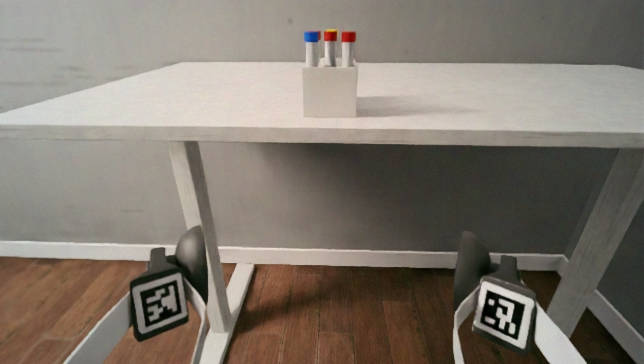

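Call:
execute_actions(
  actions=[
    {"r1": {"base": {"translate_m": 0.048}, "joints": {"arm_m": 0.087}}},
  ],
  cameras=[],
)

Scene clock: 1770.67 s.
r1.base_odometry: x=+1.108 y=+0.240 heading=-1.789 (m, m, rad; r1's odometry frame)
r1.turned_by_wheels: +0.000 (rad since the last result)
r1.turned_by_imu: +0.001 (rad since the last result)
r1.base_tilt: forward=-0.6 right=-1.1 (deg)
r1.lidar_m: 0.18 0.18 0.19 0.29 0.79 1.15 1.55 1.65 1.92 1.88 2.01 0.23
r1.head_depth_mm: - - - - - - - / - - - - - - - / - - - - - - - / - - - - - - - / - - - - - - - / - - - - - - - / - - - - - - -
r1.base_status: done
r1.joint_positions: lift_m=+1.000 arm_m=+0.087 wrist_yaw_rad=+1.976 wrist_pitch_rad=-0.019 wrist_roll_rad=+0.002 gripper_m=+0.000 head_pan_rad=-0.007 head_tilt_rad=-0.298
r1.joint_status: all done
r1.motor_effort: left_wheel=-2(5) right_wheel=-5(8) lift_m=+31(32) arm_m=-4(7) wrist_yaw_rad=+5(17) wrist_pitch_rad=+7(6) wrist_roll_rad=+0(0) gripper_m=-5(6) head_pan_rad=+4(4) head_tilt_rad=-2(1) (%)
r1.hand_pose: x=+0.2137 y=-0.1314 z=+1.1094 quat_wxyz=(+0.395, +0.595, -0.383, +0.586) (m; r1's base frame)
r1.wrist_depth_mm: 169 170 171 113 175 - - / 173 175 176 116 181 - - / 178 180 182 120 187 - - / 184 186 187 187 193 - - / 190 191 193 126 199 - - / 196 198 199 128 207 - - / 203 206 209 140 215 - -
r2.base_odometry: x=+3.036 y=+0.195 heading=+0.452 (m, m, rad; r2's odometry frame)
r2.turned_by_wheels: +0.000 (rad since the last result)
r2.turned_by_imu: +0.001 (rad since the last result)
r2.base_tilt: forward=+1.1 right=+2.3 (deg)
r2.lidar_m: 0.91 0.92 1.90 2.50 0.99 0.87 1.22 0.85 1.02 1.27 1.30 1.37
r2.head_depth_mm: 1088 1159 1246 1061 636 1584 1422 / 1091 1166 1251 1046 603 1596 1408 / 1097 1168 1257 1033 658 1599 1398 / 1097 1179 1258 1018 652 1586 1398 / 1103 1180 1267 1005 646 1596 1385 / 1105 1180 1265 994 641 1168 1232 / 1109 1182 1273 979 667 1608 1376
r2.base_status: not commanded
r2.joint_positions: lift_m=+0.947 arm_m=+0.020 wrist_yaw_rad=+1.569 wrist_pitch_rad=-0.340 wrist_roll_rad=+0.006 gripper_m=+0.130 head_pan_rad=+0.007 head_tilt_rad=-0.359
r2.joint_status: not commanded
r2.motor_effort: left_wheel=-3(3) right_wheel=+4(4) lift_m=+26(26) arm_m=-4(4) wrist_yaw_rad=+1(2) wrist_pitch_rad=+7(7) wrist_roll_rad=+0(0) gripper_m=+0(1) head_pan_rad=-5(4) head_tilt_rad=+6(5) (%)
r2.hand_pose: x=+0.2121 y=-0.1659 z=+0.9778 quat_wxyz=(+0.577, +0.578, -0.410, +0.406) (m; r2's base frame)
r2.wrist_depth_mm: - - - - - - - / - 833 850 492 854 837 856 / 550 502 496 492 494 489 491 / - - - - - - - / - - - - - - - / - - - - - - - / - - - - - - -
pictures: none
No camera images: the call's "cameras" was empty. Leave "cameras" out to get every camera's image.

Call:
execute_actions(
  actions=[
    {"r1": {"base": {"rotate_rad": 0.13}, "joints": {"arm_m": 0.109}}},
  ],
  cameras=[],
)

Scene clock: 1779.97 s.
r1.base_odometry: x=+1.108 y=+0.240 heading=-1.659 (m, m, rad; r1's odometry frame)
r1.turned_by_wheels: +0.130 (rad since the last result)
r1.turned_by_imu: +0.130 (rad since the last result)
r1.base_tilt: forward=-0.6 right=-1.1 (deg)
r1.lidar_m: 0.19 0.19 0.22 0.37 0.84 1.37 1.55 1.74 1.89 1.89 1.92 0.23
r1.head_depth_mm: - - - - - - - / - - - - - - - / - - - - - - - / - - - - - - - / - - - - - - - / - - - - - - - / - - - - - - -
r1.base_status: done
r1.joint_positions: lift_m=+1.000 arm_m=+0.109 wrist_yaw_rad=+1.982 wrist_pitch_rad=-0.019 wrist_roll_rad=+0.002 gripper_m=+0.000 head_pan_rad=-0.007 head_tilt_rad=-0.298
r1.joint_status: all done
r1.motor_effort: left_wheel=-1(11) right_wheel=-2(8) lift_m=+32(32) arm_m=+6(7) wrist_yaw_rad=-3(5) wrist_pitch_rad=+6(6) wrist_roll_rad=+0(0) gripper_m=-5(4) head_pan_rad=+4(3) head_tilt_rad=-1(1) (%)
r1.hand_pose: x=+0.2131 y=-0.1514 z=+1.1094 quat_wxyz=(+0.393, +0.596, -0.382, +0.587) (m; r1's base frame)
r1.wrist_depth_mm: 183 179 176 169 168 - - / 190 186 181 118 173 - - / 196 192 187 120 179 - - / 202 199 193 124 185 - - / 211 206 200 126 192 - - / 218 214 208 128 198 - - / 226 221 216 206 207 - -
r2.base_odometry: x=+3.036 y=+0.195 heading=+0.452 (m, m, rad; r2's odometry frame)
r2.turned_by_wheels: +0.000 (rad since the last result)
r2.turned_by_imu: +0.001 (rad since the last result)
r2.base_tilt: forward=+1.0 right=+2.3 (deg)
r2.lidar_m: 0.91 0.92 1.90 2.51 0.99 0.88 1.21 0.86 1.02 1.27 1.29 1.36
r2.head_depth_mm: 1084 1165 1247 1065 635 1588 1415 / 1090 1166 1249 1046 603 1602 1414 / 1096 1169 1256 1036 658 1610 1398 / 1099 1180 1260 1020 653 1599 1394 / 1103 1178 1261 1002 647 1593 1392 / 1106 1178 1274 993 639 1169 1237 / 1113 1189 1269 981 667 1614 1373
r2.base_status: not commanded
r2.joint_positions: lift_m=+0.947 arm_m=+0.020 wrist_yaw_rad=+1.569 wrist_pitch_rad=-0.340 wrist_roll_rad=+0.006 gripper_m=+0.130 head_pan_rad=+0.007 head_tilt_rad=-0.359
r2.joint_status: not commanded
r2.motor_effort: left_wheel=-3(3) right_wheel=+4(4) lift_m=+26(25) arm_m=-5(5) wrist_yaw_rad=+1(2) wrist_pitch_rad=+7(7) wrist_roll_rad=+0(0) gripper_m=+0(0) head_pan_rad=-4(5) head_tilt_rad=+6(5) (%)
r2.hand_pose: x=+0.2121 y=-0.1659 z=+0.9778 quat_wxyz=(+0.577, +0.578, -0.410, +0.406) (m; r2's base frame)
r2.wrist_depth_mm: - - - - - - - / - 844 830 488 820 845 852 / 555 494 501 494 490 494 493 / - - - - - - - / - - - - - - - / - - - - - - - / - - - - - - -
pictures: none
No camera images: the call's "cameras" was empty. Leave "cameras" out to get every camera's image.

Call:
execute_actions(
  actions=[
    {"r1": {"base": {"translate_m": 0.048}, "joints": {"arm_m": 0.0955}}},
  ],
  cameras=[],
)

Scene clock: 1786.17 s.
r1.base_odometry: x=+1.104 y=+0.193 heading=-1.659 (m, m, rad; r1's odometry frame)
r1.turned_by_wheels: +0.000 (rad since the last result)
r1.turned_by_imu: +0.001 (rad since the last result)
r1.base_tilt: forward=-0.5 right=-1.1 (deg)
r1.lidar_m: 0.19 0.19 0.21 0.33 0.82 1.35 1.60 1.80 1.90 1.90 1.86 0.23
r1.head_depth_mm: - - - - - - - / - - - - - - - / - - - - - - - / - - - - - - - / - - - - - - - / - - - - - - - / - - - - - - -
r1.base_status: done
r1.joint_positions: lift_m=+1.000 arm_m=+0.096 wrist_yaw_rad=+1.982 wrist_pitch_rad=-0.019 wrist_roll_rad=+0.002 gripper_m=+0.000 head_pan_rad=-0.007 head_tilt_rad=-0.298
r1.joint_status: all done
r1.motor_effort: left_wheel=-1(4) right_wheel=-4(7) lift_m=+31(31) arm_m=-3(7) wrist_yaw_rad=-2(16) wrist_pitch_rad=+6(7) wrist_roll_rad=+0(0) gripper_m=-5(5) head_pan_rad=+3(4) head_tilt_rad=-1(1) (%)
r1.hand_pose: x=+0.2131 y=-0.1385 z=+1.1095 quat_wxyz=(+0.393, +0.596, -0.382, +0.587) (m; r1's base frame)
r1.wrist_depth_mm: 176 175 174 170 171 - - / 181 181 179 118 177 - - / 187 186 185 120 182 - - / 194 193 191 124 189 - - / 200 199 197 126 195 - - / 207 206 203 128 203 - - / 215 214 213 208 212 - -
r2.base_odometry: x=+3.036 y=+0.195 heading=+0.452 (m, m, rad; r2's odometry frame)
r2.turned_by_wheels: +0.000 (rad since the last result)
r2.turned_by_imu: +0.001 (rad since the last result)
r2.base_tilt: forward=+1.0 right=+2.3 (deg)
r2.lidar_m: 0.91 0.92 1.90 2.50 0.99 0.88 1.18 0.86 1.02 1.27 1.30 1.37
r2.head_depth_mm: 1091 1165 1248 1064 636 1596 1419 / 1092 1162 1252 1043 603 1604 1400 / 1093 1171 1253 1031 658 1596 1400 / 1101 1173 1257 1020 652 1600 1396 / 1103 1179 1263 1005 645 1594 1385 / 1103 1180 1268 992 641 1170 1228 / 1110 1185 1272 985 665 1608 1368
r2.base_status: not commanded
r2.joint_positions: lift_m=+0.947 arm_m=+0.020 wrist_yaw_rad=+1.569 wrist_pitch_rad=-0.340 wrist_roll_rad=+0.006 gripper_m=+0.130 head_pan_rad=+0.007 head_tilt_rad=-0.359
r2.joint_status: not commanded
r2.motor_effort: left_wheel=-3(3) right_wheel=+4(4) lift_m=+26(25) arm_m=-5(5) wrist_yaw_rad=+1(1) wrist_pitch_rad=+7(7) wrist_roll_rad=+0(0) gripper_m=+0(0) head_pan_rad=-5(5) head_tilt_rad=+5(6) (%)
r2.hand_pose: x=+0.2121 y=-0.1659 z=+0.9778 quat_wxyz=(+0.577, +0.578, -0.410, +0.406) (m; r2's base frame)
r2.wrist_depth_mm: - - - - - - - / - 854 848 487 825 853 856 / 553 494 496 491 495 495 494 / - - - - - - - / - - - - - - - / - - - - - - - / - - - - - - -
pictures: none
No camera images: the call's "cameras" was empty. Leave "cameras" out to get every camera's image.

Call:
execute_actions(
  actions=[
    {"r1": {"base": {"translate_m": 0.048}, "joints": {"arm_m": 0.076}}},
  ],
  cameras=[],
)

Scene clock: 1791.77 s.
r1.base_odometry: x=+1.099 y=+0.145 heading=-1.659 (m, m, rad; r1's odometry frame)
r1.turned_by_wheels: +0.000 (rad since the last result)
r1.turned_by_imu: +0.001 (rad since the last result)
r1.base_tilt: forward=-0.5 right=-1.0 (deg)
r1.lidar_m: 0.18 0.18 0.20 0.30 0.81 1.33 1.65 1.85 1.91 1.90 1.80 0.23
r1.head_depth_mm: - - - - - - - / - - - - - - - / - - - - - - - / - - - - - - - / - - - - - - - / - - - - - - - / - - - - - - -
r1.base_status: done
r1.joint_positions: lift_m=+1.000 arm_m=+0.076 wrist_yaw_rad=+1.974 wrist_pitch_rad=-0.019 wrist_roll_rad=+0.002 gripper_m=+0.000 head_pan_rad=-0.007 head_tilt_rad=-0.298
r1.joint_status: all done
r1.motor_effort: left_wheel=-3(7) right_wheel=-4(9) lift_m=+32(31) arm_m=-4(8) wrist_yaw_rad=+7(21) wrist_pitch_rad=+6(6) wrist_roll_rad=+0(0) gripper_m=-5(6) head_pan_rad=+4(4) head_tilt_rad=-2(1) (%)
r1.hand_pose: x=+0.2139 y=-0.1210 z=+1.1095 quat_wxyz=(+0.396, +0.594, -0.384, +0.586) (m; r1's base frame)
r1.wrist_depth_mm: 168 169 172 113 175 - - / 173 175 177 116 180 - - / 179 181 182 120 187 - - / 184 185 187 187 193 - - / 189 192 194 126 199 - - / 196 198 200 128 207 - - / 203 206 208 139 213 - -
r2.base_odometry: x=+3.036 y=+0.195 heading=+0.452 (m, m, rad; r2's odometry frame)
r2.turned_by_wheels: +0.000 (rad since the last result)
r2.turned_by_imu: +0.001 (rad since the last result)
r2.base_tilt: forward=+1.0 right=+2.3 (deg)
r2.lidar_m: 0.91 0.92 1.90 2.50 0.99 0.87 1.15 0.85 1.02 1.27 1.29 1.37
r2.head_depth_mm: 1091 1161 1247 1062 636 1592 1416 / 1091 1166 1247 1045 603 1600 1415 / 1098 1173 1258 1033 659 1593 1402 / 1098 1172 1257 1018 652 1593 1400 / 1102 1176 1268 1005 646 1596 1385 / 1105 1182 1267 993 641 1169 1231 / 1112 1184 1272 978 664 1615 1374
r2.base_status: not commanded
r2.joint_positions: lift_m=+0.947 arm_m=+0.020 wrist_yaw_rad=+1.569 wrist_pitch_rad=-0.340 wrist_roll_rad=+0.006 gripper_m=+0.130 head_pan_rad=+0.007 head_tilt_rad=-0.359
r2.joint_status: not commanded
r2.motor_effort: left_wheel=-3(3) right_wheel=+4(4) lift_m=+26(26) arm_m=-4(4) wrist_yaw_rad=+3(1) wrist_pitch_rad=+7(7) wrist_roll_rad=+0(0) gripper_m=+1(1) head_pan_rad=-4(5) head_tilt_rad=+6(6) (%)
r2.hand_pose: x=+0.2121 y=-0.1659 z=+0.9778 quat_wxyz=(+0.577, +0.578, -0.410, +0.406) (m; r2's base frame)
r2.wrist_depth_mm: - - - - - - - / - 816 829 481 831 830 847 / 565 500 499 490 487 491 490 / - - - - - - - / - - - - - - - / - - - - - - - / - - - - - - -
pictures: none
No camera images: the call's "cameras" was empty. Leave "cameras" out to get every camera's image.

Call:
execute_actions(
  actions=[
    {"r1": {"base": {"rotate_rad": 0.13}, "joints": {"arm_m": 0.0985}}},
  ],
  cameras=[],
)

Scene clock: 1797.00 s.
r1.base_odometry: x=+1.099 y=+0.145 heading=-1.529 (m, m, rad; r1's odometry frame)
r1.turned_by_wheels: +0.130 (rad since the last result)
r1.turned_by_imu: +0.130 (rad since the last result)
r1.base_tilt: forward=-0.7 right=-1.2 (deg)
r1.lidar_m: 0.20 0.20 0.22 0.38 0.88 1.65 1.65 2.00 1.90 1.91 1.68 0.23
r1.head_depth_mm: - - - - - - - / - - - - - - - / - - - - - - - / - - - - - - - / - - - - - - - / - - - - - - - / - - - - - - -
r1.base_status: done
r1.joint_positions: lift_m=+1.000 arm_m=+0.098 wrist_yaw_rad=+1.980 wrist_pitch_rad=-0.019 wrist_roll_rad=+0.002 gripper_m=+0.000 head_pan_rad=-0.007 head_tilt_rad=-0.298
r1.joint_status: all done
r1.motor_effort: left_wheel=-2(12) right_wheel=-2(6) lift_m=+32(32) arm_m=+5(6) wrist_yaw_rad=+0(7) wrist_pitch_rad=+6(6) wrist_roll_rad=+0(0) gripper_m=-4(4) head_pan_rad=+3(4) head_tilt_rad=-2(2) (%)
r1.hand_pose: x=+0.2133 y=-0.1413 z=+1.1095 quat_wxyz=(+0.394, +0.595, -0.382, +0.587) (m; r1's base frame)
r1.wrist_depth_mm: 184 180 176 116 169 - - / 189 185 182 117 173 - - / 196 192 187 120 179 - - / 203 199 194 124 185 - - / 210 206 201 126 191 - - / 218 214 207 128 198 - - / 228 222 217 175 207 - -
r2.base_odometry: x=+3.036 y=+0.195 heading=+0.452 (m, m, rad; r2's odometry frame)
r2.turned_by_wheels: +0.000 (rad since the last result)
r2.turned_by_imu: +0.001 (rad since the last result)
r2.base_tilt: forward=+1.0 right=+2.3 (deg)
r2.lidar_m: 0.91 0.91 1.90 2.51 0.99 0.88 1.14 0.86 1.02 1.27 1.30 1.37
r2.head_depth_mm: 1090 1165 1244 1065 635 1590 1413 / 1089 1165 1250 1044 604 1606 1408 / 1092 1169 1260 1030 658 1591 1403 / 1098 1175 1260 1016 653 1591 1391 / 1103 1178 1262 1005 648 1595 1382 / 1105 1182 1269 993 640 1168 1232 / 1108 1186 1272 981 665 1608 1372
r2.base_status: not commanded
r2.joint_positions: lift_m=+0.947 arm_m=+0.020 wrist_yaw_rad=+1.569 wrist_pitch_rad=-0.340 wrist_roll_rad=+0.006 gripper_m=+0.130 head_pan_rad=+0.007 head_tilt_rad=-0.359
r2.joint_status: not commanded
r2.motor_effort: left_wheel=-3(3) right_wheel=+4(4) lift_m=+26(26) arm_m=-4(4) wrist_yaw_rad=+1(2) wrist_pitch_rad=+7(7) wrist_roll_rad=+0(0) gripper_m=+0(1) head_pan_rad=-4(4) head_tilt_rad=+6(6) (%)
r2.hand_pose: x=+0.2121 y=-0.1659 z=+0.9778 quat_wxyz=(+0.577, +0.578, -0.410, +0.406) (m; r2's base frame)
r2.wrist_depth_mm: - - - - - - - / - 841 877 489 846 822 836 / 558 494 490 494 492 496 492 / - - - - - - - / - - - - - - - / - - - - - - - / - - - - - - -
pictures: none
No camera images: the call's "cameras" was empty. Leave "cameras" out to get every camera's image.

Call:
execute_actions(
  actions=[
    {"r1": {"base": {"translate_m": 0.048}, "joints": {"arm_m": 0.0855}}},
  ],
  cameras=[],
)

Scene clock: 1801.47 s.
r1.base_odometry: x=+1.101 y=+0.097 heading=-1.529 (m, m, rad; r1's odometry frame)
r1.turned_by_wheels: +0.000 (rad since the last result)
r1.turned_by_imu: +0.001 (rad since the last result)
r1.base_tilt: forward=-0.6 right=-1.1 (deg)
r1.lidar_m: 0.19 0.19 0.21 0.34 0.86 1.65 1.70 2.05 1.92 1.93 1.63 0.23
r1.head_depth_mm: - - - - - - - / - - - - - - - / - - - - - - - / - - - - - - - / - - - - - - - / - - - - - - - / - - - - - - -
r1.base_status: done
r1.joint_positions: lift_m=+1.000 arm_m=+0.086 wrist_yaw_rad=+1.980 wrist_pitch_rad=-0.019 wrist_roll_rad=+0.002 gripper_m=+0.000 head_pan_rad=-0.007 head_tilt_rad=-0.298
r1.joint_status: all done
r1.motor_effort: left_wheel=-1(6) right_wheel=-3(8) lift_m=+32(32) arm_m=-3(7) wrist_yaw_rad=-1(18) wrist_pitch_rad=+6(6) wrist_roll_rad=+0(0) gripper_m=-4(6) head_pan_rad=+3(4) head_tilt_rad=-1(1) (%)
r1.hand_pose: x=+0.2132 y=-0.1289 z=+1.1095 quat_wxyz=(+0.394, +0.595, -0.382, +0.587) (m; r1's base frame)
r1.wrist_depth_mm: 176 175 174 117 171 - 973 / 183 181 178 117 177 - 967 / 188 186 184 120 183 - - / 194 192 192 124 188 - - / 201 200 196 126 194 - - / 208 205 204 128 202 - - / 215 214 212 207 210 - -
r2.base_odometry: x=+3.036 y=+0.195 heading=+0.452 (m, m, rad; r2's odometry frame)
r2.turned_by_wheels: +0.000 (rad since the last result)
r2.turned_by_imu: +0.001 (rad since the last result)
r2.base_tilt: forward=+1.0 right=+2.3 (deg)
r2.lidar_m: 0.91 0.92 1.90 2.50 0.99 0.88 1.12 0.85 1.02 1.27 1.30 1.36
r2.head_depth_mm: 1085 1164 1243 1062 636 1591 1413 / 1092 1169 1251 1046 603 1598 1412 / 1093 1170 1259 1036 660 1595 1400 / 1102 1173 1262 1017 652 1596 1398 / 1103 1176 1267 1002 646 1601 1387 / 1105 1183 1270 991 640 1174 1227 / 1109 1181 1272 980 665 1618 1377
r2.base_status: not commanded
r2.joint_positions: lift_m=+0.947 arm_m=+0.020 wrist_yaw_rad=+1.569 wrist_pitch_rad=-0.340 wrist_roll_rad=+0.006 gripper_m=+0.130 head_pan_rad=+0.007 head_tilt_rad=-0.359
r2.joint_status: not commanded
r2.motor_effort: left_wheel=-3(3) right_wheel=+4(4) lift_m=+26(26) arm_m=-5(5) wrist_yaw_rad=+2(2) wrist_pitch_rad=+7(7) wrist_roll_rad=+0(0) gripper_m=+0(0) head_pan_rad=-5(5) head_tilt_rad=+6(6) (%)
r2.hand_pose: x=+0.2121 y=-0.1659 z=+0.9778 quat_wxyz=(+0.577, +0.578, -0.410, +0.406) (m; r2's base frame)
r2.wrist_depth_mm: - - - - - - - / - 839 817 490 844 847 811 / 557 490 490 490 490 485 491 / - - - - - - - / - - - - - - - / - - - - - - - / - - - - - - -
pictures: none
No camera images: the call's "cameras" was empty. Leave "cameras" out to get every camera's image.

Call:
execute_actions(
  actions=[
    {"r1": {"base": {"translate_m": 0.048}, "joints": {"arm_m": 0.0665}}},
  ],
  cameras=[],
)

Scene clock: 1808.53 s.
r1.base_odometry: x=+1.103 y=+0.049 heading=-1.529 (m, m, rad; r1's odometry frame)
r1.turned_by_wheels: +0.000 (rad since the last result)
r1.turned_by_imu: +0.001 (rad since the last result)
r1.base_tilt: forward=-0.6 right=-1.1 (deg)
r1.lidar_m: 0.19 0.19 0.20 0.31 0.84 1.61 1.74 2.10 1.94 1.95 1.58 0.24
r1.head_depth_mm: - - - - - - - / - - - - - - - / - - - - - - - / - - - - - - - / - - - - - - - / - - - - - - - / - - - - - - -
r1.base_status: done
r1.joint_positions: lift_m=+1.000 arm_m=+0.067 wrist_yaw_rad=+1.973 wrist_pitch_rad=-0.019 wrist_roll_rad=+0.002 gripper_m=+0.000 head_pan_rad=-0.007 head_tilt_rad=-0.298
r1.joint_status: all done
r1.motor_effort: left_wheel=-4(7) right_wheel=-3(9) lift_m=+32(31) arm_m=-4(7) wrist_yaw_rad=+8(22) wrist_pitch_rad=+6(6) wrist_roll_rad=+0(0) gripper_m=-5(7) head_pan_rad=+4(4) head_tilt_rad=-2(1) (%)
r1.hand_pose: x=+0.2140 y=-0.1117 z=+1.1095 quat_wxyz=(+0.396, +0.594, -0.384, +0.586) (m; r1's base frame)
r1.wrist_depth_mm: 169 170 171 113 174 - 937 / 173 174 177 116 181 - 966 / 179 181 183 120 187 - 978 / 185 187 188 188 192 - 958 / 191 193 194 125 199 - - / 198 198 200 128 206 - - / 203 206 209 139 215 - -
r2.base_odometry: x=+3.036 y=+0.195 heading=+0.452 (m, m, rad; r2's odometry frame)
r2.turned_by_wheels: +0.000 (rad since the last result)
r2.turned_by_imu: +0.001 (rad since the last result)
r2.base_tilt: forward=+1.0 right=+2.3 (deg)
r2.lidar_m: 0.91 0.91 1.90 2.51 0.99 0.88 1.09 0.86 1.02 1.27 1.30 1.37
r2.head_depth_mm: 1092 1167 1247 1062 636 1595 1415 / 1093 1165 1257 1041 604 1604 1412 / 1093 1170 1257 1032 658 1608 1407 / 1099 1176 1262 1018 651 1590 1391 / 1102 1179 1262 1004 646 1596 1390 / 1102 1183 1268 996 641 1172 1229 / 1113 1187 1270 979 667 1613 1366
r2.base_status: not commanded
r2.joint_positions: lift_m=+0.947 arm_m=+0.020 wrist_yaw_rad=+1.569 wrist_pitch_rad=-0.340 wrist_roll_rad=+0.006 gripper_m=+0.130 head_pan_rad=+0.007 head_tilt_rad=-0.359
r2.joint_status: not commanded
r2.motor_effort: left_wheel=-3(3) right_wheel=+4(4) lift_m=+26(26) arm_m=-4(5) wrist_yaw_rad=+3(2) wrist_pitch_rad=+7(7) wrist_roll_rad=+0(0) gripper_m=+1(1) head_pan_rad=-5(5) head_tilt_rad=+6(6) (%)
r2.hand_pose: x=+0.2121 y=-0.1659 z=+0.9778 quat_wxyz=(+0.577, +0.578, -0.410, +0.406) (m; r2's base frame)
r2.wrist_depth_mm: - - - - - - - / - 848 809 493 843 834 856 / 560 498 490 486 497 484 492 / - - - - - - - / - - - - - - - / - - - - - - - / - - - - - - -
pictures: none
No camera images: the call's "cameras" was empty. Leave "cameras" out to get every camera's image.

E=+8. Rotate +0.13 with arm +0.0225.

Call:
execute_actions(
  actions=[
    {"r1": {"base": {"rotate_rad": 0.13}, "joints": {"arm_m": 0.089}}},
  ],
  cameras=[],
)

Scene clock: 1813.40 s.
r1.base_odometry: x=+1.103 y=+0.049 heading=-1.399 (m, m, rad; r1's odometry frame)
r1.turned_by_wheels: +0.130 (rad since the last result)
r1.turned_by_imu: +0.129 (rad since the last result)
r1.base_tilt: forward=-0.6 right=-1.0 (deg)
r1.lidar_m: 0.20 0.20 0.23 0.39 0.93 1.74 1.78 2.05 1.93 1.98 1.49 0.23
r1.head_depth_mm: - - - - - - - / - - - - - - - / - - - - - - - / - - - - - - - / - - - - - - - / - - - - - - - / - - - - - - -
r1.base_status: done
r1.joint_positions: lift_m=+1.000 arm_m=+0.089 wrist_yaw_rad=+1.978 wrist_pitch_rad=-0.019 wrist_roll_rad=+0.002 gripper_m=+0.000 head_pan_rad=-0.007 head_tilt_rad=-0.298
r1.joint_status: all done
r1.motor_effort: left_wheel=-2(12) right_wheel=-1(9) lift_m=+32(32) arm_m=+5(6) wrist_yaw_rad=+2(8) wrist_pitch_rad=+6(6) wrist_roll_rad=+0(0) gripper_m=-5(5) head_pan_rad=+4(3) head_tilt_rad=-1(1) (%)
r1.hand_pose: x=+0.2135 y=-0.1323 z=+1.1095 quat_wxyz=(+0.394, +0.595, -0.383, +0.587) (m; r1's base frame)
r1.wrist_depth_mm: 183 180 176 115 168 - 909 / 190 185 182 116 173 - 931 / 196 193 188 119 179 - 972 / 204 199 194 125 185 - 988 / 210 206 200 126 191 - - / 219 215 208 129 197 - - / 228 222 217 141 208 - -
r2.base_odometry: x=+3.036 y=+0.195 heading=+0.452 (m, m, rad; r2's odometry frame)
r2.turned_by_wheels: +0.000 (rad since the last result)
r2.turned_by_imu: +0.001 (rad since the last result)
r2.base_tilt: forward=+1.0 right=+2.3 (deg)
r2.lidar_m: 0.91 0.92 1.90 2.50 0.99 0.87 1.09 0.86 1.02 1.27 1.30 1.37
r2.head_depth_mm: 1088 1162 1249 1062 636 1592 1420 / 1093 1163 1253 1044 603 1604 1408 / 1091 1175 1258 1034 659 1599 1396 / 1100 1177 1259 1017 652 1585 1394 / 1103 1182 1270 1006 648 1598 1389 / 1106 1183 1270 989 642 1166 1230 / 1110 1183 1274 980 667 1603 1370
r2.base_status: not commanded
r2.joint_positions: lift_m=+0.947 arm_m=+0.020 wrist_yaw_rad=+1.569 wrist_pitch_rad=-0.340 wrist_roll_rad=+0.006 gripper_m=+0.130 head_pan_rad=+0.007 head_tilt_rad=-0.359
r2.joint_status: not commanded
r2.motor_effort: left_wheel=-3(3) right_wheel=+4(4) lift_m=+26(25) arm_m=-4(4) wrist_yaw_rad=+2(3) wrist_pitch_rad=+7(7) wrist_roll_rad=+1(0) gripper_m=+1(1) head_pan_rad=-5(5) head_tilt_rad=+5(6) (%)
r2.hand_pose: x=+0.2121 y=-0.1659 z=+0.9778 quat_wxyz=(+0.577, +0.578, -0.410, +0.406) (m; r2's base frame)
r2.wrist_depth_mm: - - - - - - - / - 837 852 488 825 826 817 / 562 492 491 488 486 496 491 / - - - - - - - / - - - - - - - / - - - - - - - / - - - - - - -
pictures: none
No camera images: the call's "cameras" was empty. Leave "cameras" out to get every camera's image.

E=+2. t_a: Δ −0.012.

Call:
execute_actions(
  actions=[
    {"r1": {"base": {"translate_m": 0.048}, "joints": {"arm_m": 0.077}}},
  ],
  cameras=[],
)

Scene clock: 1818.17 s.
r1.base_odometry: x=+1.112 y=+0.001 heading=-1.399 (m, m, rad; r1's odometry frame)
r1.turned_by_wheels: +0.000 (rad since the last result)
r1.turned_by_imu: +0.001 (rad since the last result)
r1.base_tilt: forward=-0.6 right=-1.1 (deg)
r1.lidar_m: 0.19 0.19 0.22 0.35 0.90 1.78 1.82 2.07 1.96 2.00 1.45 0.24
r1.head_depth_mm: - - - - - - - / - - - - - - - / - - - - - - - / - - - - - - - / - - - - - - - / - - - - - - - / - - - - - - -
r1.base_status: done
r1.joint_positions: lift_m=+1.000 arm_m=+0.077 wrist_yaw_rad=+1.981 wrist_pitch_rad=-0.019 wrist_roll_rad=+0.002 gripper_m=+0.000 head_pan_rad=-0.007 head_tilt_rad=-0.298
r1.joint_status: all done
r1.motor_effort: left_wheel=-2(6) right_wheel=-3(8) lift_m=+31(32) arm_m=-3(6) wrist_yaw_rad=+0(18) wrist_pitch_rad=+6(6) wrist_roll_rad=+0(1) gripper_m=-5(6) head_pan_rad=+4(4) head_tilt_rad=-2(1) (%)
r1.hand_pose: x=+0.2132 y=-0.1204 z=+1.1095 quat_wxyz=(+0.393, +0.595, -0.382, +0.587) (m; r1's base frame)
r1.wrist_depth_mm: 177 175 174 116 171 - 901 / 183 181 179 117 176 - 903 / 189 187 186 120 182 - 929 / 195 193 191 124 188 - 954 / 201 200 196 126 195 - 975 / 210 207 205 128 200 - 996 / 216 215 213 206 211 - -
r2.base_odometry: x=+3.036 y=+0.195 heading=+0.452 (m, m, rad; r2's odometry frame)
r2.turned_by_wheels: +0.000 (rad since the last result)
r2.turned_by_imu: +0.001 (rad since the last result)
r2.base_tilt: forward=+1.0 right=+2.3 (deg)
r2.lidar_m: 0.91 0.92 1.91 2.50 0.99 0.88 1.06 0.86 1.02 1.27 1.30 1.36
r2.head_depth_mm: 1091 1162 1249 1065 636 1588 1409 / 1093 1171 1257 1047 603 1602 1403 / 1095 1172 1253 1033 658 1599 1405 / 1100 1176 1261 1017 652 1587 1391 / 1103 1176 1262 1003 646 1593 1395 / 1105 1180 1273 989 640 1171 1232 / 1107 1184 1275 980 666 1606 1373
r2.base_status: not commanded
r2.joint_positions: lift_m=+0.947 arm_m=+0.020 wrist_yaw_rad=+1.569 wrist_pitch_rad=-0.340 wrist_roll_rad=+0.006 gripper_m=+0.130 head_pan_rad=+0.007 head_tilt_rad=-0.359
r2.joint_status: not commanded
r2.motor_effort: left_wheel=-3(3) right_wheel=+4(4) lift_m=+26(26) arm_m=-4(5) wrist_yaw_rad=+2(2) wrist_pitch_rad=+7(7) wrist_roll_rad=+0(0) gripper_m=+1(1) head_pan_rad=-4(5) head_tilt_rad=+6(5) (%)
r2.hand_pose: x=+0.2121 y=-0.1659 z=+0.9778 quat_wxyz=(+0.577, +0.578, -0.410, +0.406) (m; r2's base frame)
r2.wrist_depth_mm: - - - - - - - / - 856 860 488 814 843 836 / 547 499 499 492 498 495 492 / - - - - - - - / - - - - - - - / - - - - - - - / - - - - - - -
pictures: none
No camera images: the call's "cameras" was empty. Leave "cameras" out to get every camera's image.

E=0. t_b: Δ −0.019.

Call:
execute_actions(
  actions=[
    {"r1": {"base": {"translate_m": 0.048}, "joints": {"arm_m": 0.058}}},
  ],
  cameras=[],
)

Scene clock: 1826.67 s.
r1.base_odometry: x=+1.120 y=-0.046 heading=-1.399 (m, m, rad; r1's odometry frame)
r1.turned_by_wheels: +0.000 (rad since the last result)
r1.turned_by_imu: +0.001 (rad since the last result)
r1.base_tilt: forward=-0.6 right=-1.0 (deg)
r1.lidar_m: 0.19 0.19 0.21 0.32 0.87 1.82 1.87 2.09 1.98 2.00 1.40 0.24
r1.head_depth_mm: - - - - - - - / - - - - - - - / - - - - - - - / - - - - - - - / - - - - - - - / - - - - - - - / - - - - - - -
r1.base_status: done
r1.joint_positions: lift_m=+1.000 arm_m=+0.058 wrist_yaw_rad=+1.972 wrist_pitch_rad=-0.019 wrist_roll_rad=+0.002 gripper_m=+0.000 head_pan_rad=-0.007 head_tilt_rad=-0.298
r1.joint_status: all done
r1.motor_effort: left_wheel=-3(6) right_wheel=-3(10) lift_m=+31(31) arm_m=-3(7) wrist_yaw_rad=+9(23) wrist_pitch_rad=+6(6) wrist_roll_rad=+0(0) gripper_m=-5(6) head_pan_rad=+3(4) head_tilt_rad=-1(1) (%)
r1.hand_pose: x=+0.2141 y=-0.1034 z=+1.1096 quat_wxyz=(+0.396, +0.594, -0.385, +0.586) (m; r1's base frame)
r1.wrist_depth_mm: 169 171 172 112 175 - 871 / 175 176 176 116 180 - 890 / 181 181 182 120 186 - 902 / 185 187 188 188 192 - 915 / 191 193 194 125 199 - 959 / 197 199 200 128 206 - 954 / 204 207 209 140 214 - 992
r2.base_odometry: x=+3.036 y=+0.195 heading=+0.452 (m, m, rad; r2's odometry frame)
r2.turned_by_wheels: +0.000 (rad since the last result)
r2.turned_by_imu: +0.001 (rad since the last result)
r2.base_tilt: forward=+1.0 right=+2.3 (deg)
r2.lidar_m: 0.91 0.92 1.91 2.51 0.99 0.88 1.04 0.86 1.02 1.27 1.29 1.36
r2.head_depth_mm: 1089 1162 1242 1063 636 1592 1416 / 1095 1165 1255 1046 603 1604 1403 / 1097 1167 1258 1034 658 1597 1402 / 1100 1180 1263 1018 653 1592 1397 / 1101 1182 1262 1004 647 1595 1386 / 1110 1182 1271 993 642 1167 1231 / 1112 1185 1273 981 665 1614 1368
r2.base_status: not commanded
r2.joint_positions: lift_m=+0.947 arm_m=+0.020 wrist_yaw_rad=+1.569 wrist_pitch_rad=-0.340 wrist_roll_rad=+0.006 gripper_m=+0.130 head_pan_rad=+0.007 head_tilt_rad=-0.359
r2.joint_status: not commanded
r2.motor_effort: left_wheel=-3(3) right_wheel=+4(4) lift_m=+25(26) arm_m=-4(4) wrist_yaw_rad=+2(1) wrist_pitch_rad=+7(7) wrist_roll_rad=+0(0) gripper_m=+1(0) head_pan_rad=-5(5) head_tilt_rad=+6(5) (%)
r2.hand_pose: x=+0.2121 y=-0.1659 z=+0.9778 quat_wxyz=(+0.577, +0.578, -0.410, +0.406) (m; r2's base frame)
r2.wrist_depth_mm: - - - - - - - / - 852 815 492 830 820 824 / 560 500 493 492 484 486 491 / - - - - - - - / - - - - - - - / - - - - - - - / - - - - - - -
pictures: none
No camera images: the call's "cameras" was empty. Leave "cameras" out to get every camera's image.

E=+9. Rotate with arm +0.023.

Call:
execute_actions(
  actions=[
    {"r1": {"base": {"rotate_rad": 0.13}, "joints": {"arm_m": 0.081}}},
  ],
  cameras=[],
)

Scene clock: 1834.57 s.
r1.base_odometry: x=+1.120 y=-0.046 heading=-1.269 (m, m, rad; r1's odometry frame)
r1.turned_by_wheels: +0.130 (rad since the last result)
r1.turned_by_imu: +0.129 (rad since the last result)
r1.base_tilt: forward=-0.6 right=-1.1 (deg)
r1.lidar_m: 0.20 0.20 0.23 0.40 1.00 1.82 1.93 2.02 1.98 1.76 1.36 0.24
r1.head_depth_mm: - - - - - - - / - - - - - - - / - - - - - - - / - - - - - - - / - - - - - - - / - - - - - - - / - - - - - - -
r1.base_status: done
r1.joint_positions: lift_m=+1.000 arm_m=+0.081 wrist_yaw_rad=+1.978 wrist_pitch_rad=-0.019 wrist_roll_rad=+0.002 gripper_m=+0.000 head_pan_rad=-0.007 head_tilt_rad=-0.298
r1.joint_status: all done
r1.motor_effort: left_wheel=-3(11) right_wheel=-1(9) lift_m=+31(32) arm_m=+5(5) wrist_yaw_rad=+3(11) wrist_pitch_rad=+6(6) wrist_roll_rad=+0(0) gripper_m=-4(5) head_pan_rad=+4(4) head_tilt_rad=-2(1) (%)
r1.hand_pose: x=+0.2135 y=-0.1243 z=+1.1096 quat_wxyz=(+0.394, +0.595, -0.383, +0.587) (m; r1's base frame)
r1.wrist_depth_mm: 185 181 176 114 168 - 875 / 191 186 183 116 173 - 890 / 198 193 188 120 179 - 917 / 205 198 194 126 185 - 926 / 213 207 201 125 191 - 928 / 221 215 208 128 197 - 969 / 229 223 216 141 206 - 981
r2.base_odometry: x=+3.036 y=+0.195 heading=+0.452 (m, m, rad; r2's odometry frame)
r2.turned_by_wheels: +0.000 (rad since the last result)
r2.turned_by_imu: +0.001 (rad since the last result)
r2.base_tilt: forward=+1.0 right=+2.3 (deg)
r2.lidar_m: 0.91 0.92 1.90 2.50 0.99 0.88 1.04 0.86 1.02 1.27 1.30 1.37
r2.head_depth_mm: 1090 1161 1243 1062 635 1589 1412 / 1089 1165 1252 1042 604 1599 1411 / 1095 1168 1260 1033 659 1590 1405 / 1099 1174 1262 1019 652 1594 1388 / 1102 1180 1264 1002 646 1597 1390 / 1103 1178 1274 992 641 1173 1232 / 1112 1187 1276 977 667 1610 1373
r2.base_status: not commanded
r2.joint_positions: lift_m=+0.947 arm_m=+0.020 wrist_yaw_rad=+1.569 wrist_pitch_rad=-0.340 wrist_roll_rad=+0.006 gripper_m=+0.130 head_pan_rad=+0.007 head_tilt_rad=-0.359
r2.joint_status: not commanded
r2.motor_effort: left_wheel=-3(3) right_wheel=+4(4) lift_m=+26(26) arm_m=-4(4) wrist_yaw_rad=+1(2) wrist_pitch_rad=+7(7) wrist_roll_rad=+0(0) gripper_m=+2(0) head_pan_rad=-5(5) head_tilt_rad=+6(5) (%)
r2.hand_pose: x=+0.2121 y=-0.1659 z=+0.9778 quat_wxyz=(+0.577, +0.578, -0.410, +0.406) (m; r2's base frame)
r2.wrist_depth_mm: - - - - - - - / - 842 832 493 814 835 846 / 553 502 489 490 495 482 492 / - - - - - - - / - - - - - - - / - - - - - - - / - - - - - - -
pictures: none
No camera images: the call's "cameras" was empty. Leave "cameras" out to get every camera's image.

E=+3. t_a: Δ −0.0115.

Call:
execute_actions(
  actions=[
    {"r1": {"base": {"translate_m": 0.048}, "joints": {"arm_m": 0.0695}}},
  ],
  cameras=[],
)

Scene clock: 1843.93 s.
r1.base_odometry: x=+1.134 y=-0.092 heading=-1.269 (m, m, rad; r1's odometry frame)
r1.turned_by_wheels: +0.000 (rad since the last result)
r1.turned_by_imu: +0.001 (rad since the last result)
r1.base_tilt: forward=-0.6 right=-1.1 (deg)
r1.lidar_m: 0.20 0.20 0.22 0.36 0.95 1.86 1.98 2.05 2.01 1.70 1.32 0.24
r1.head_depth_mm: - - - - - - - / - - - - - - - / - - - - - - - / - - - - - - - / - - - - - - - / - - - - - - - / - - - - - - -
r1.base_status: done
r1.joint_positions: lift_m=+1.000 arm_m=+0.070 wrist_yaw_rad=+1.981 wrist_pitch_rad=-0.019 wrist_roll_rad=+0.002 gripper_m=+0.000 head_pan_rad=-0.007 head_tilt_rad=-0.298
r1.joint_status: all done
r1.motor_effort: left_wheel=-2(4) right_wheel=-2(9) lift_m=+31(32) arm_m=-3(7) wrist_yaw_rad=-1(19) wrist_pitch_rad=+6(6) wrist_roll_rad=+0(0) gripper_m=-4(6) head_pan_rad=+4(3) head_tilt_rad=-1(1) (%)
r1.hand_pose: x=+0.2132 y=-0.1129 z=+1.1096 quat_wxyz=(+0.393, +0.595, -0.382, +0.587) (m; r1's base frame)
r1.wrist_depth_mm: 178 176 174 115 171 - 856 / 184 181 179 117 176 - 860 / 190 187 185 120 182 - 879 / 196 193 191 124 187 - 900 / 203 201 198 126 193 - 910 / 210 208 204 128 199 - 941 / 218 216 214 206 209 - 945
r2.base_odometry: x=+3.036 y=+0.195 heading=+0.452 (m, m, rad; r2's odometry frame)
r2.turned_by_wheels: +0.000 (rad since the last result)
r2.turned_by_imu: +0.001 (rad since the last result)
r2.base_tilt: forward=+1.0 right=+2.3 (deg)
r2.lidar_m: 0.91 0.92 1.90 2.50 0.99 0.88 1.02 0.86 1.02 1.27 1.30 1.37
r2.head_depth_mm: 1090 1164 1247 1062 635 1593 1416 / 1093 1166 1252 1045 603 1595 1411 / 1094 1171 1252 1031 660 1603 1404 / 1100 1178 1261 1019 653 1588 1385 / 1105 1175 1264 1003 647 1603 1394 / 1107 1182 1272 989 641 1168 1229 / 1109 1184 1272 980 665 1611 1376
r2.base_status: not commanded
r2.joint_positions: lift_m=+0.947 arm_m=+0.020 wrist_yaw_rad=+1.569 wrist_pitch_rad=-0.340 wrist_roll_rad=+0.006 gripper_m=+0.130 head_pan_rad=+0.007 head_tilt_rad=-0.359
r2.joint_status: not commanded
r2.motor_effort: left_wheel=-3(3) right_wheel=+4(4) lift_m=+26(26) arm_m=-5(4) wrist_yaw_rad=+2(3) wrist_pitch_rad=+7(7) wrist_roll_rad=+0(0) gripper_m=+1(0) head_pan_rad=-5(4) head_tilt_rad=+5(6) (%)
r2.hand_pose: x=+0.2121 y=-0.1659 z=+0.9778 quat_wxyz=(+0.577, +0.578, -0.410, +0.406) (m; r2's base frame)
r2.wrist_depth_mm: - - - - - - - / - 837 837 494 842 821 824 / 559 494 500 487 490 482 491 / - - - - - - - / - - - - - - - / - - - - - - - / - - - - - - -
pictures: none
No camera images: the call's "cameras" was empty. Leave "cameras" out to get every camera's image.

E=−1. t_b: Δ −0.0185.

Call:
execute_actions(
  actions=[
    {"r1": {"base": {"translate_m": 0.048}, "joints": {"arm_m": 0.051}}},
  ],
  cameras=[],
)

Scene clock: 1847.90 s.
r1.base_odometry: x=+1.148 y=-0.138 heading=-1.269 (m, m, rad; r1's odometry frame)
r1.turned_by_wheels: +0.000 (rad since the last result)
r1.turned_by_imu: +0.001 (rad since the last result)
r1.base_tilt: forward=-0.5 right=-1.1 (deg)
r1.lidar_m: 0.20 0.19 0.21 0.32 0.91 1.90 2.03 2.08 2.04 1.65 1.28 0.24
r1.head_depth_mm: - - - - - - - / - - - - - - - / - - - - - - - / - - - - - - - / - - - - - - - / - - - - - - - / - - - - - - -
r1.base_status: done
r1.joint_positions: lift_m=+1.000 arm_m=+0.051 wrist_yaw_rad=+1.972 wrist_pitch_rad=-0.019 wrist_roll_rad=+0.002 gripper_m=+0.000 head_pan_rad=-0.007 head_tilt_rad=-0.298
r1.joint_status: all done
r1.motor_effort: left_wheel=-4(7) right_wheel=-2(10) lift_m=+31(32) arm_m=-3(8) wrist_yaw_rad=+9(23) wrist_pitch_rad=+6(6) wrist_roll_rad=+0(0) gripper_m=-5(6) head_pan_rad=+4(4) head_tilt_rad=-1(1) (%)
r1.hand_pose: x=+0.2141 y=-0.0964 z=+1.1096 quat_wxyz=(+0.396, +0.594, -0.385, +0.585) (m; r1's base frame)
r1.wrist_depth_mm: 170 172 172 113 175 - 817 / 175 176 177 116 179 - 842 / 181 181 182 120 185 - 859 / 187 187 189 188 192 - 903 / 192 193 194 126 198 - 885 / 199 199 201 129 205 - 936 / 206 207 209 140 213 - 932
r2.base_odometry: x=+3.036 y=+0.195 heading=+0.452 (m, m, rad; r2's odometry frame)
r2.turned_by_wheels: +0.000 (rad since the last result)
r2.turned_by_imu: +0.001 (rad since the last result)
r2.base_tilt: forward=+1.0 right=+2.3 (deg)
r2.lidar_m: 0.91 0.92 1.90 2.50 0.99 0.88 1.00 0.86 1.02 1.27 1.30 1.37
r2.head_depth_mm: 1091 1156 1249 1066 637 1590 1420 / 1089 1164 1247 1044 604 1597 1409 / 1092 1167 1259 1033 657 1596 1398 / 1102 1177 1258 1021 653 1595 1393 / 1106 1182 1269 1005 646 1602 1386 / 1107 1185 1263 993 640 1166 1230 / 1108 1185 1272 981 666 1607 1372
r2.base_status: not commanded
r2.joint_positions: lift_m=+0.947 arm_m=+0.020 wrist_yaw_rad=+1.569 wrist_pitch_rad=-0.340 wrist_roll_rad=+0.006 gripper_m=+0.130 head_pan_rad=+0.007 head_tilt_rad=-0.359
r2.joint_status: not commanded
r2.motor_effort: left_wheel=-3(2) right_wheel=+4(4) lift_m=+26(26) arm_m=-4(4) wrist_yaw_rad=+2(2) wrist_pitch_rad=+7(7) wrist_roll_rad=+0(0) gripper_m=+0(0) head_pan_rad=-4(5) head_tilt_rad=+6(6) (%)
r2.hand_pose: x=+0.2121 y=-0.1659 z=+0.9778 quat_wxyz=(+0.577, +0.578, -0.410, +0.406) (m; r2's base frame)
r2.wrist_depth_mm: - - - - - - - / - 835 866 486 828 830 801 / 551 494 491 484 491 495 482 / - - - - - - - / - - - - - - - / - - - - - - - / - - - - - - -
pictures: none
No camera images: the call's "cameras" was empty. Leave "cameras" out to get every camera's image.

E=+9. Rotate with arm +0.023 → 0.074.

Call:
execute_actions(
  actions=[
    {"r1": {"base": {"rotate_rad": 0.13}, "joints": {"arm_m": 0.074}}},
  ],
  cameras=[],
)

Scene clock: 1852.27 s.
r1.base_odometry: x=+1.148 y=-0.138 heading=-1.139 (m, m, rad; r1's odometry frame)
r1.turned_by_wheels: +0.130 (rad since the last result)
r1.turned_by_imu: +0.129 (rad since the last result)
r1.base_tilt: forward=-0.6 right=-1.1 (deg)
r1.lidar_m: 0.21 0.21 0.24 0.41 1.09 1.90 2.13 2.04 2.03 1.50 1.26 0.24
r1.head_depth_mm: - - - - - - - / - - - - - - - / - - - - - - - / - - - - - - - / - - - - - - - / - - - - - - - / - - - - - - -
r1.base_status: done
r1.joint_positions: lift_m=+1.000 arm_m=+0.074 wrist_yaw_rad=+1.977 wrist_pitch_rad=-0.019 wrist_roll_rad=+0.002 gripper_m=+0.000 head_pan_rad=-0.007 head_tilt_rad=-0.298
r1.joint_status: all done
r1.motor_effort: left_wheel=-3(12) right_wheel=-1(7) lift_m=+32(32) arm_m=+5(5) wrist_yaw_rad=+4(11) wrist_pitch_rad=+6(6) wrist_roll_rad=+0(0) gripper_m=-5(5) head_pan_rad=+4(3) head_tilt_rad=-2(1) (%)
r1.hand_pose: x=+0.2136 y=-0.1176 z=+1.1096 quat_wxyz=(+0.395, +0.594, -0.383, +0.586) (m; r1's base frame)
r1.wrist_depth_mm: 186 182 176 114 168 963 858 / 193 187 182 116 172 971 869 / 198 193 189 120 178 - 875 / 206 201 195 126 184 - 900 / 214 208 202 126 192 - 923 / 222 216 211 128 197 - 939 / 231 225 217 140 206 - 953
r2.base_odometry: x=+3.036 y=+0.195 heading=+0.452 (m, m, rad; r2's odometry frame)
r2.turned_by_wheels: +0.000 (rad since the last result)
r2.turned_by_imu: +0.001 (rad since the last result)
r2.base_tilt: forward=+1.1 right=+2.3 (deg)
r2.lidar_m: 0.91 0.92 1.90 2.50 0.99 0.88 0.99 0.85 1.02 1.27 1.30 1.37
r2.head_depth_mm: 1090 1161 1249 1064 636 1592 1417 / 1094 1165 1253 1044 603 1607 1413 / 1096 1172 1253 1032 660 1595 1401 / 1098 1174 1260 1020 652 1594 1396 / 1105 1174 1262 1004 646 1593 1377 / 1104 1180 1269 992 641 1172 1233 / 1109 1191 1274 977 667 1613 1371
r2.base_status: not commanded
r2.joint_positions: lift_m=+0.947 arm_m=+0.020 wrist_yaw_rad=+1.569 wrist_pitch_rad=-0.340 wrist_roll_rad=+0.006 gripper_m=+0.130 head_pan_rad=+0.007 head_tilt_rad=-0.359
r2.joint_status: not commanded
r2.motor_effort: left_wheel=-3(3) right_wheel=+4(4) lift_m=+26(26) arm_m=-4(4) wrist_yaw_rad=+2(1) wrist_pitch_rad=+7(7) wrist_roll_rad=+0(0) gripper_m=+1(0) head_pan_rad=-5(5) head_tilt_rad=+6(6) (%)
r2.hand_pose: x=+0.2121 y=-0.1659 z=+0.9778 quat_wxyz=(+0.577, +0.578, -0.410, +0.406) (m; r2's base frame)
r2.wrist_depth_mm: - - - - - - - / - 863 840 491 803 845 840 / 565 496 497 488 493 486 490 / - - - - - - - / - - - - - - - / - - - - - - - / - - - - - - -
pictures: none
No camera images: the call's "cameras" was empty. Leave "cameras" out to get every camera's image.

E=+4. t_a: Δ −0.0115 → 0.0625.

Call:
execute_actions(
  actions=[
    {"r1": {"base": {"translate_m": 0.048}, "joints": {"arm_m": 0.0625}}},
  ],
  cameras=[],
)

Scene clock: 1857.63 s.
r1.base_odometry: x=+1.168 y=-0.181 heading=-1.139 (m, m, rad; r1's odometry frame)
r1.turned_by_wheels: +0.000 (rad since the last result)
r1.turned_by_imu: +0.001 (rad since the last result)
r1.base_tilt: forward=-0.6 right=-1.1 (deg)
r1.lidar_m: 0.20 0.20 0.22 0.37 1.03 1.94 2.18 2.08 2.07 1.46 1.22 0.24
r1.head_depth_mm: - - - - - - - / - - - - - - - / - - - - - - - / - - - - - - - / - - - - - - - / - - - - - - - / - - - - - - -
r1.base_status: done
r1.joint_positions: lift_m=+1.000 arm_m=+0.063 wrist_yaw_rad=+1.979 wrist_pitch_rad=-0.019 wrist_roll_rad=+0.002 gripper_m=+0.000 head_pan_rad=-0.007 head_tilt_rad=-0.298
r1.joint_status: all done
r1.motor_effort: left_wheel=-2(5) right_wheel=-1(10) lift_m=+31(32) arm_m=-3(7) wrist_yaw_rad=+2(21) wrist_pitch_rad=+6(6) wrist_roll_rad=+0(0) gripper_m=-4(6) head_pan_rad=+4(3) head_tilt_rad=-1(2) (%)
r1.hand_pose: x=+0.2134 y=-0.1062 z=+1.1096 quat_wxyz=(+0.394, +0.595, -0.383, +0.587) (m; r1's base frame)
r1.wrist_depth_mm: 178 176 175 114 171 897 836 / 184 182 180 116 176 930 831 / 190 187 185 119 181 980 864 / 197 195 192 125 187 - 853 / 205 201 198 125 194 - 885 / 212 209 206 128 199 - 925 / 219 216 213 141 208 - 930
r2.base_odometry: x=+3.036 y=+0.195 heading=+0.452 (m, m, rad; r2's odometry frame)
r2.turned_by_wheels: +0.000 (rad since the last result)
r2.turned_by_imu: +0.001 (rad since the last result)
r2.base_tilt: forward=+1.0 right=+2.2 (deg)
r2.lidar_m: 0.91 0.92 1.91 2.50 0.99 0.88 0.98 0.85 1.02 1.27 1.30 1.36
r2.head_depth_mm: 1088 1161 1245 1058 635 1589 1420 / 1090 1166 1252 1044 603 1600 1408 / 1095 1169 1252 1034 657 1595 1413 / 1100 1171 1264 1020 651 1588 1395 / 1108 1176 1264 1004 646 1589 1391 / 1104 1182 1269 993 642 1170 1234 / 1110 1186 1276 976 665 1608 1374
r2.base_status: not commanded
r2.joint_positions: lift_m=+0.947 arm_m=+0.020 wrist_yaw_rad=+1.569 wrist_pitch_rad=-0.340 wrist_roll_rad=+0.006 gripper_m=+0.130 head_pan_rad=+0.007 head_tilt_rad=-0.359
r2.joint_status: not commanded
r2.motor_effort: left_wheel=-3(3) right_wheel=+4(4) lift_m=+26(26) arm_m=-5(5) wrist_yaw_rad=+2(2) wrist_pitch_rad=+7(7) wrist_roll_rad=+0(0) gripper_m=+0(0) head_pan_rad=-5(5) head_tilt_rad=+6(6) (%)
r2.hand_pose: x=+0.2121 y=-0.1659 z=+0.9778 quat_wxyz=(+0.577, +0.578, -0.410, +0.406) (m; r2's base frame)
r2.wrist_depth_mm: - - - - - - - / - 827 851 492 839 836 835 / 549 490 498 493 492 493 483 / - - - - - - - / - - - - - - - / - - - - - - - / - - - - - - -
pictures: none
No camera images: the call's "cameras" was empty. Leave "cameras" out to get every camera's image.


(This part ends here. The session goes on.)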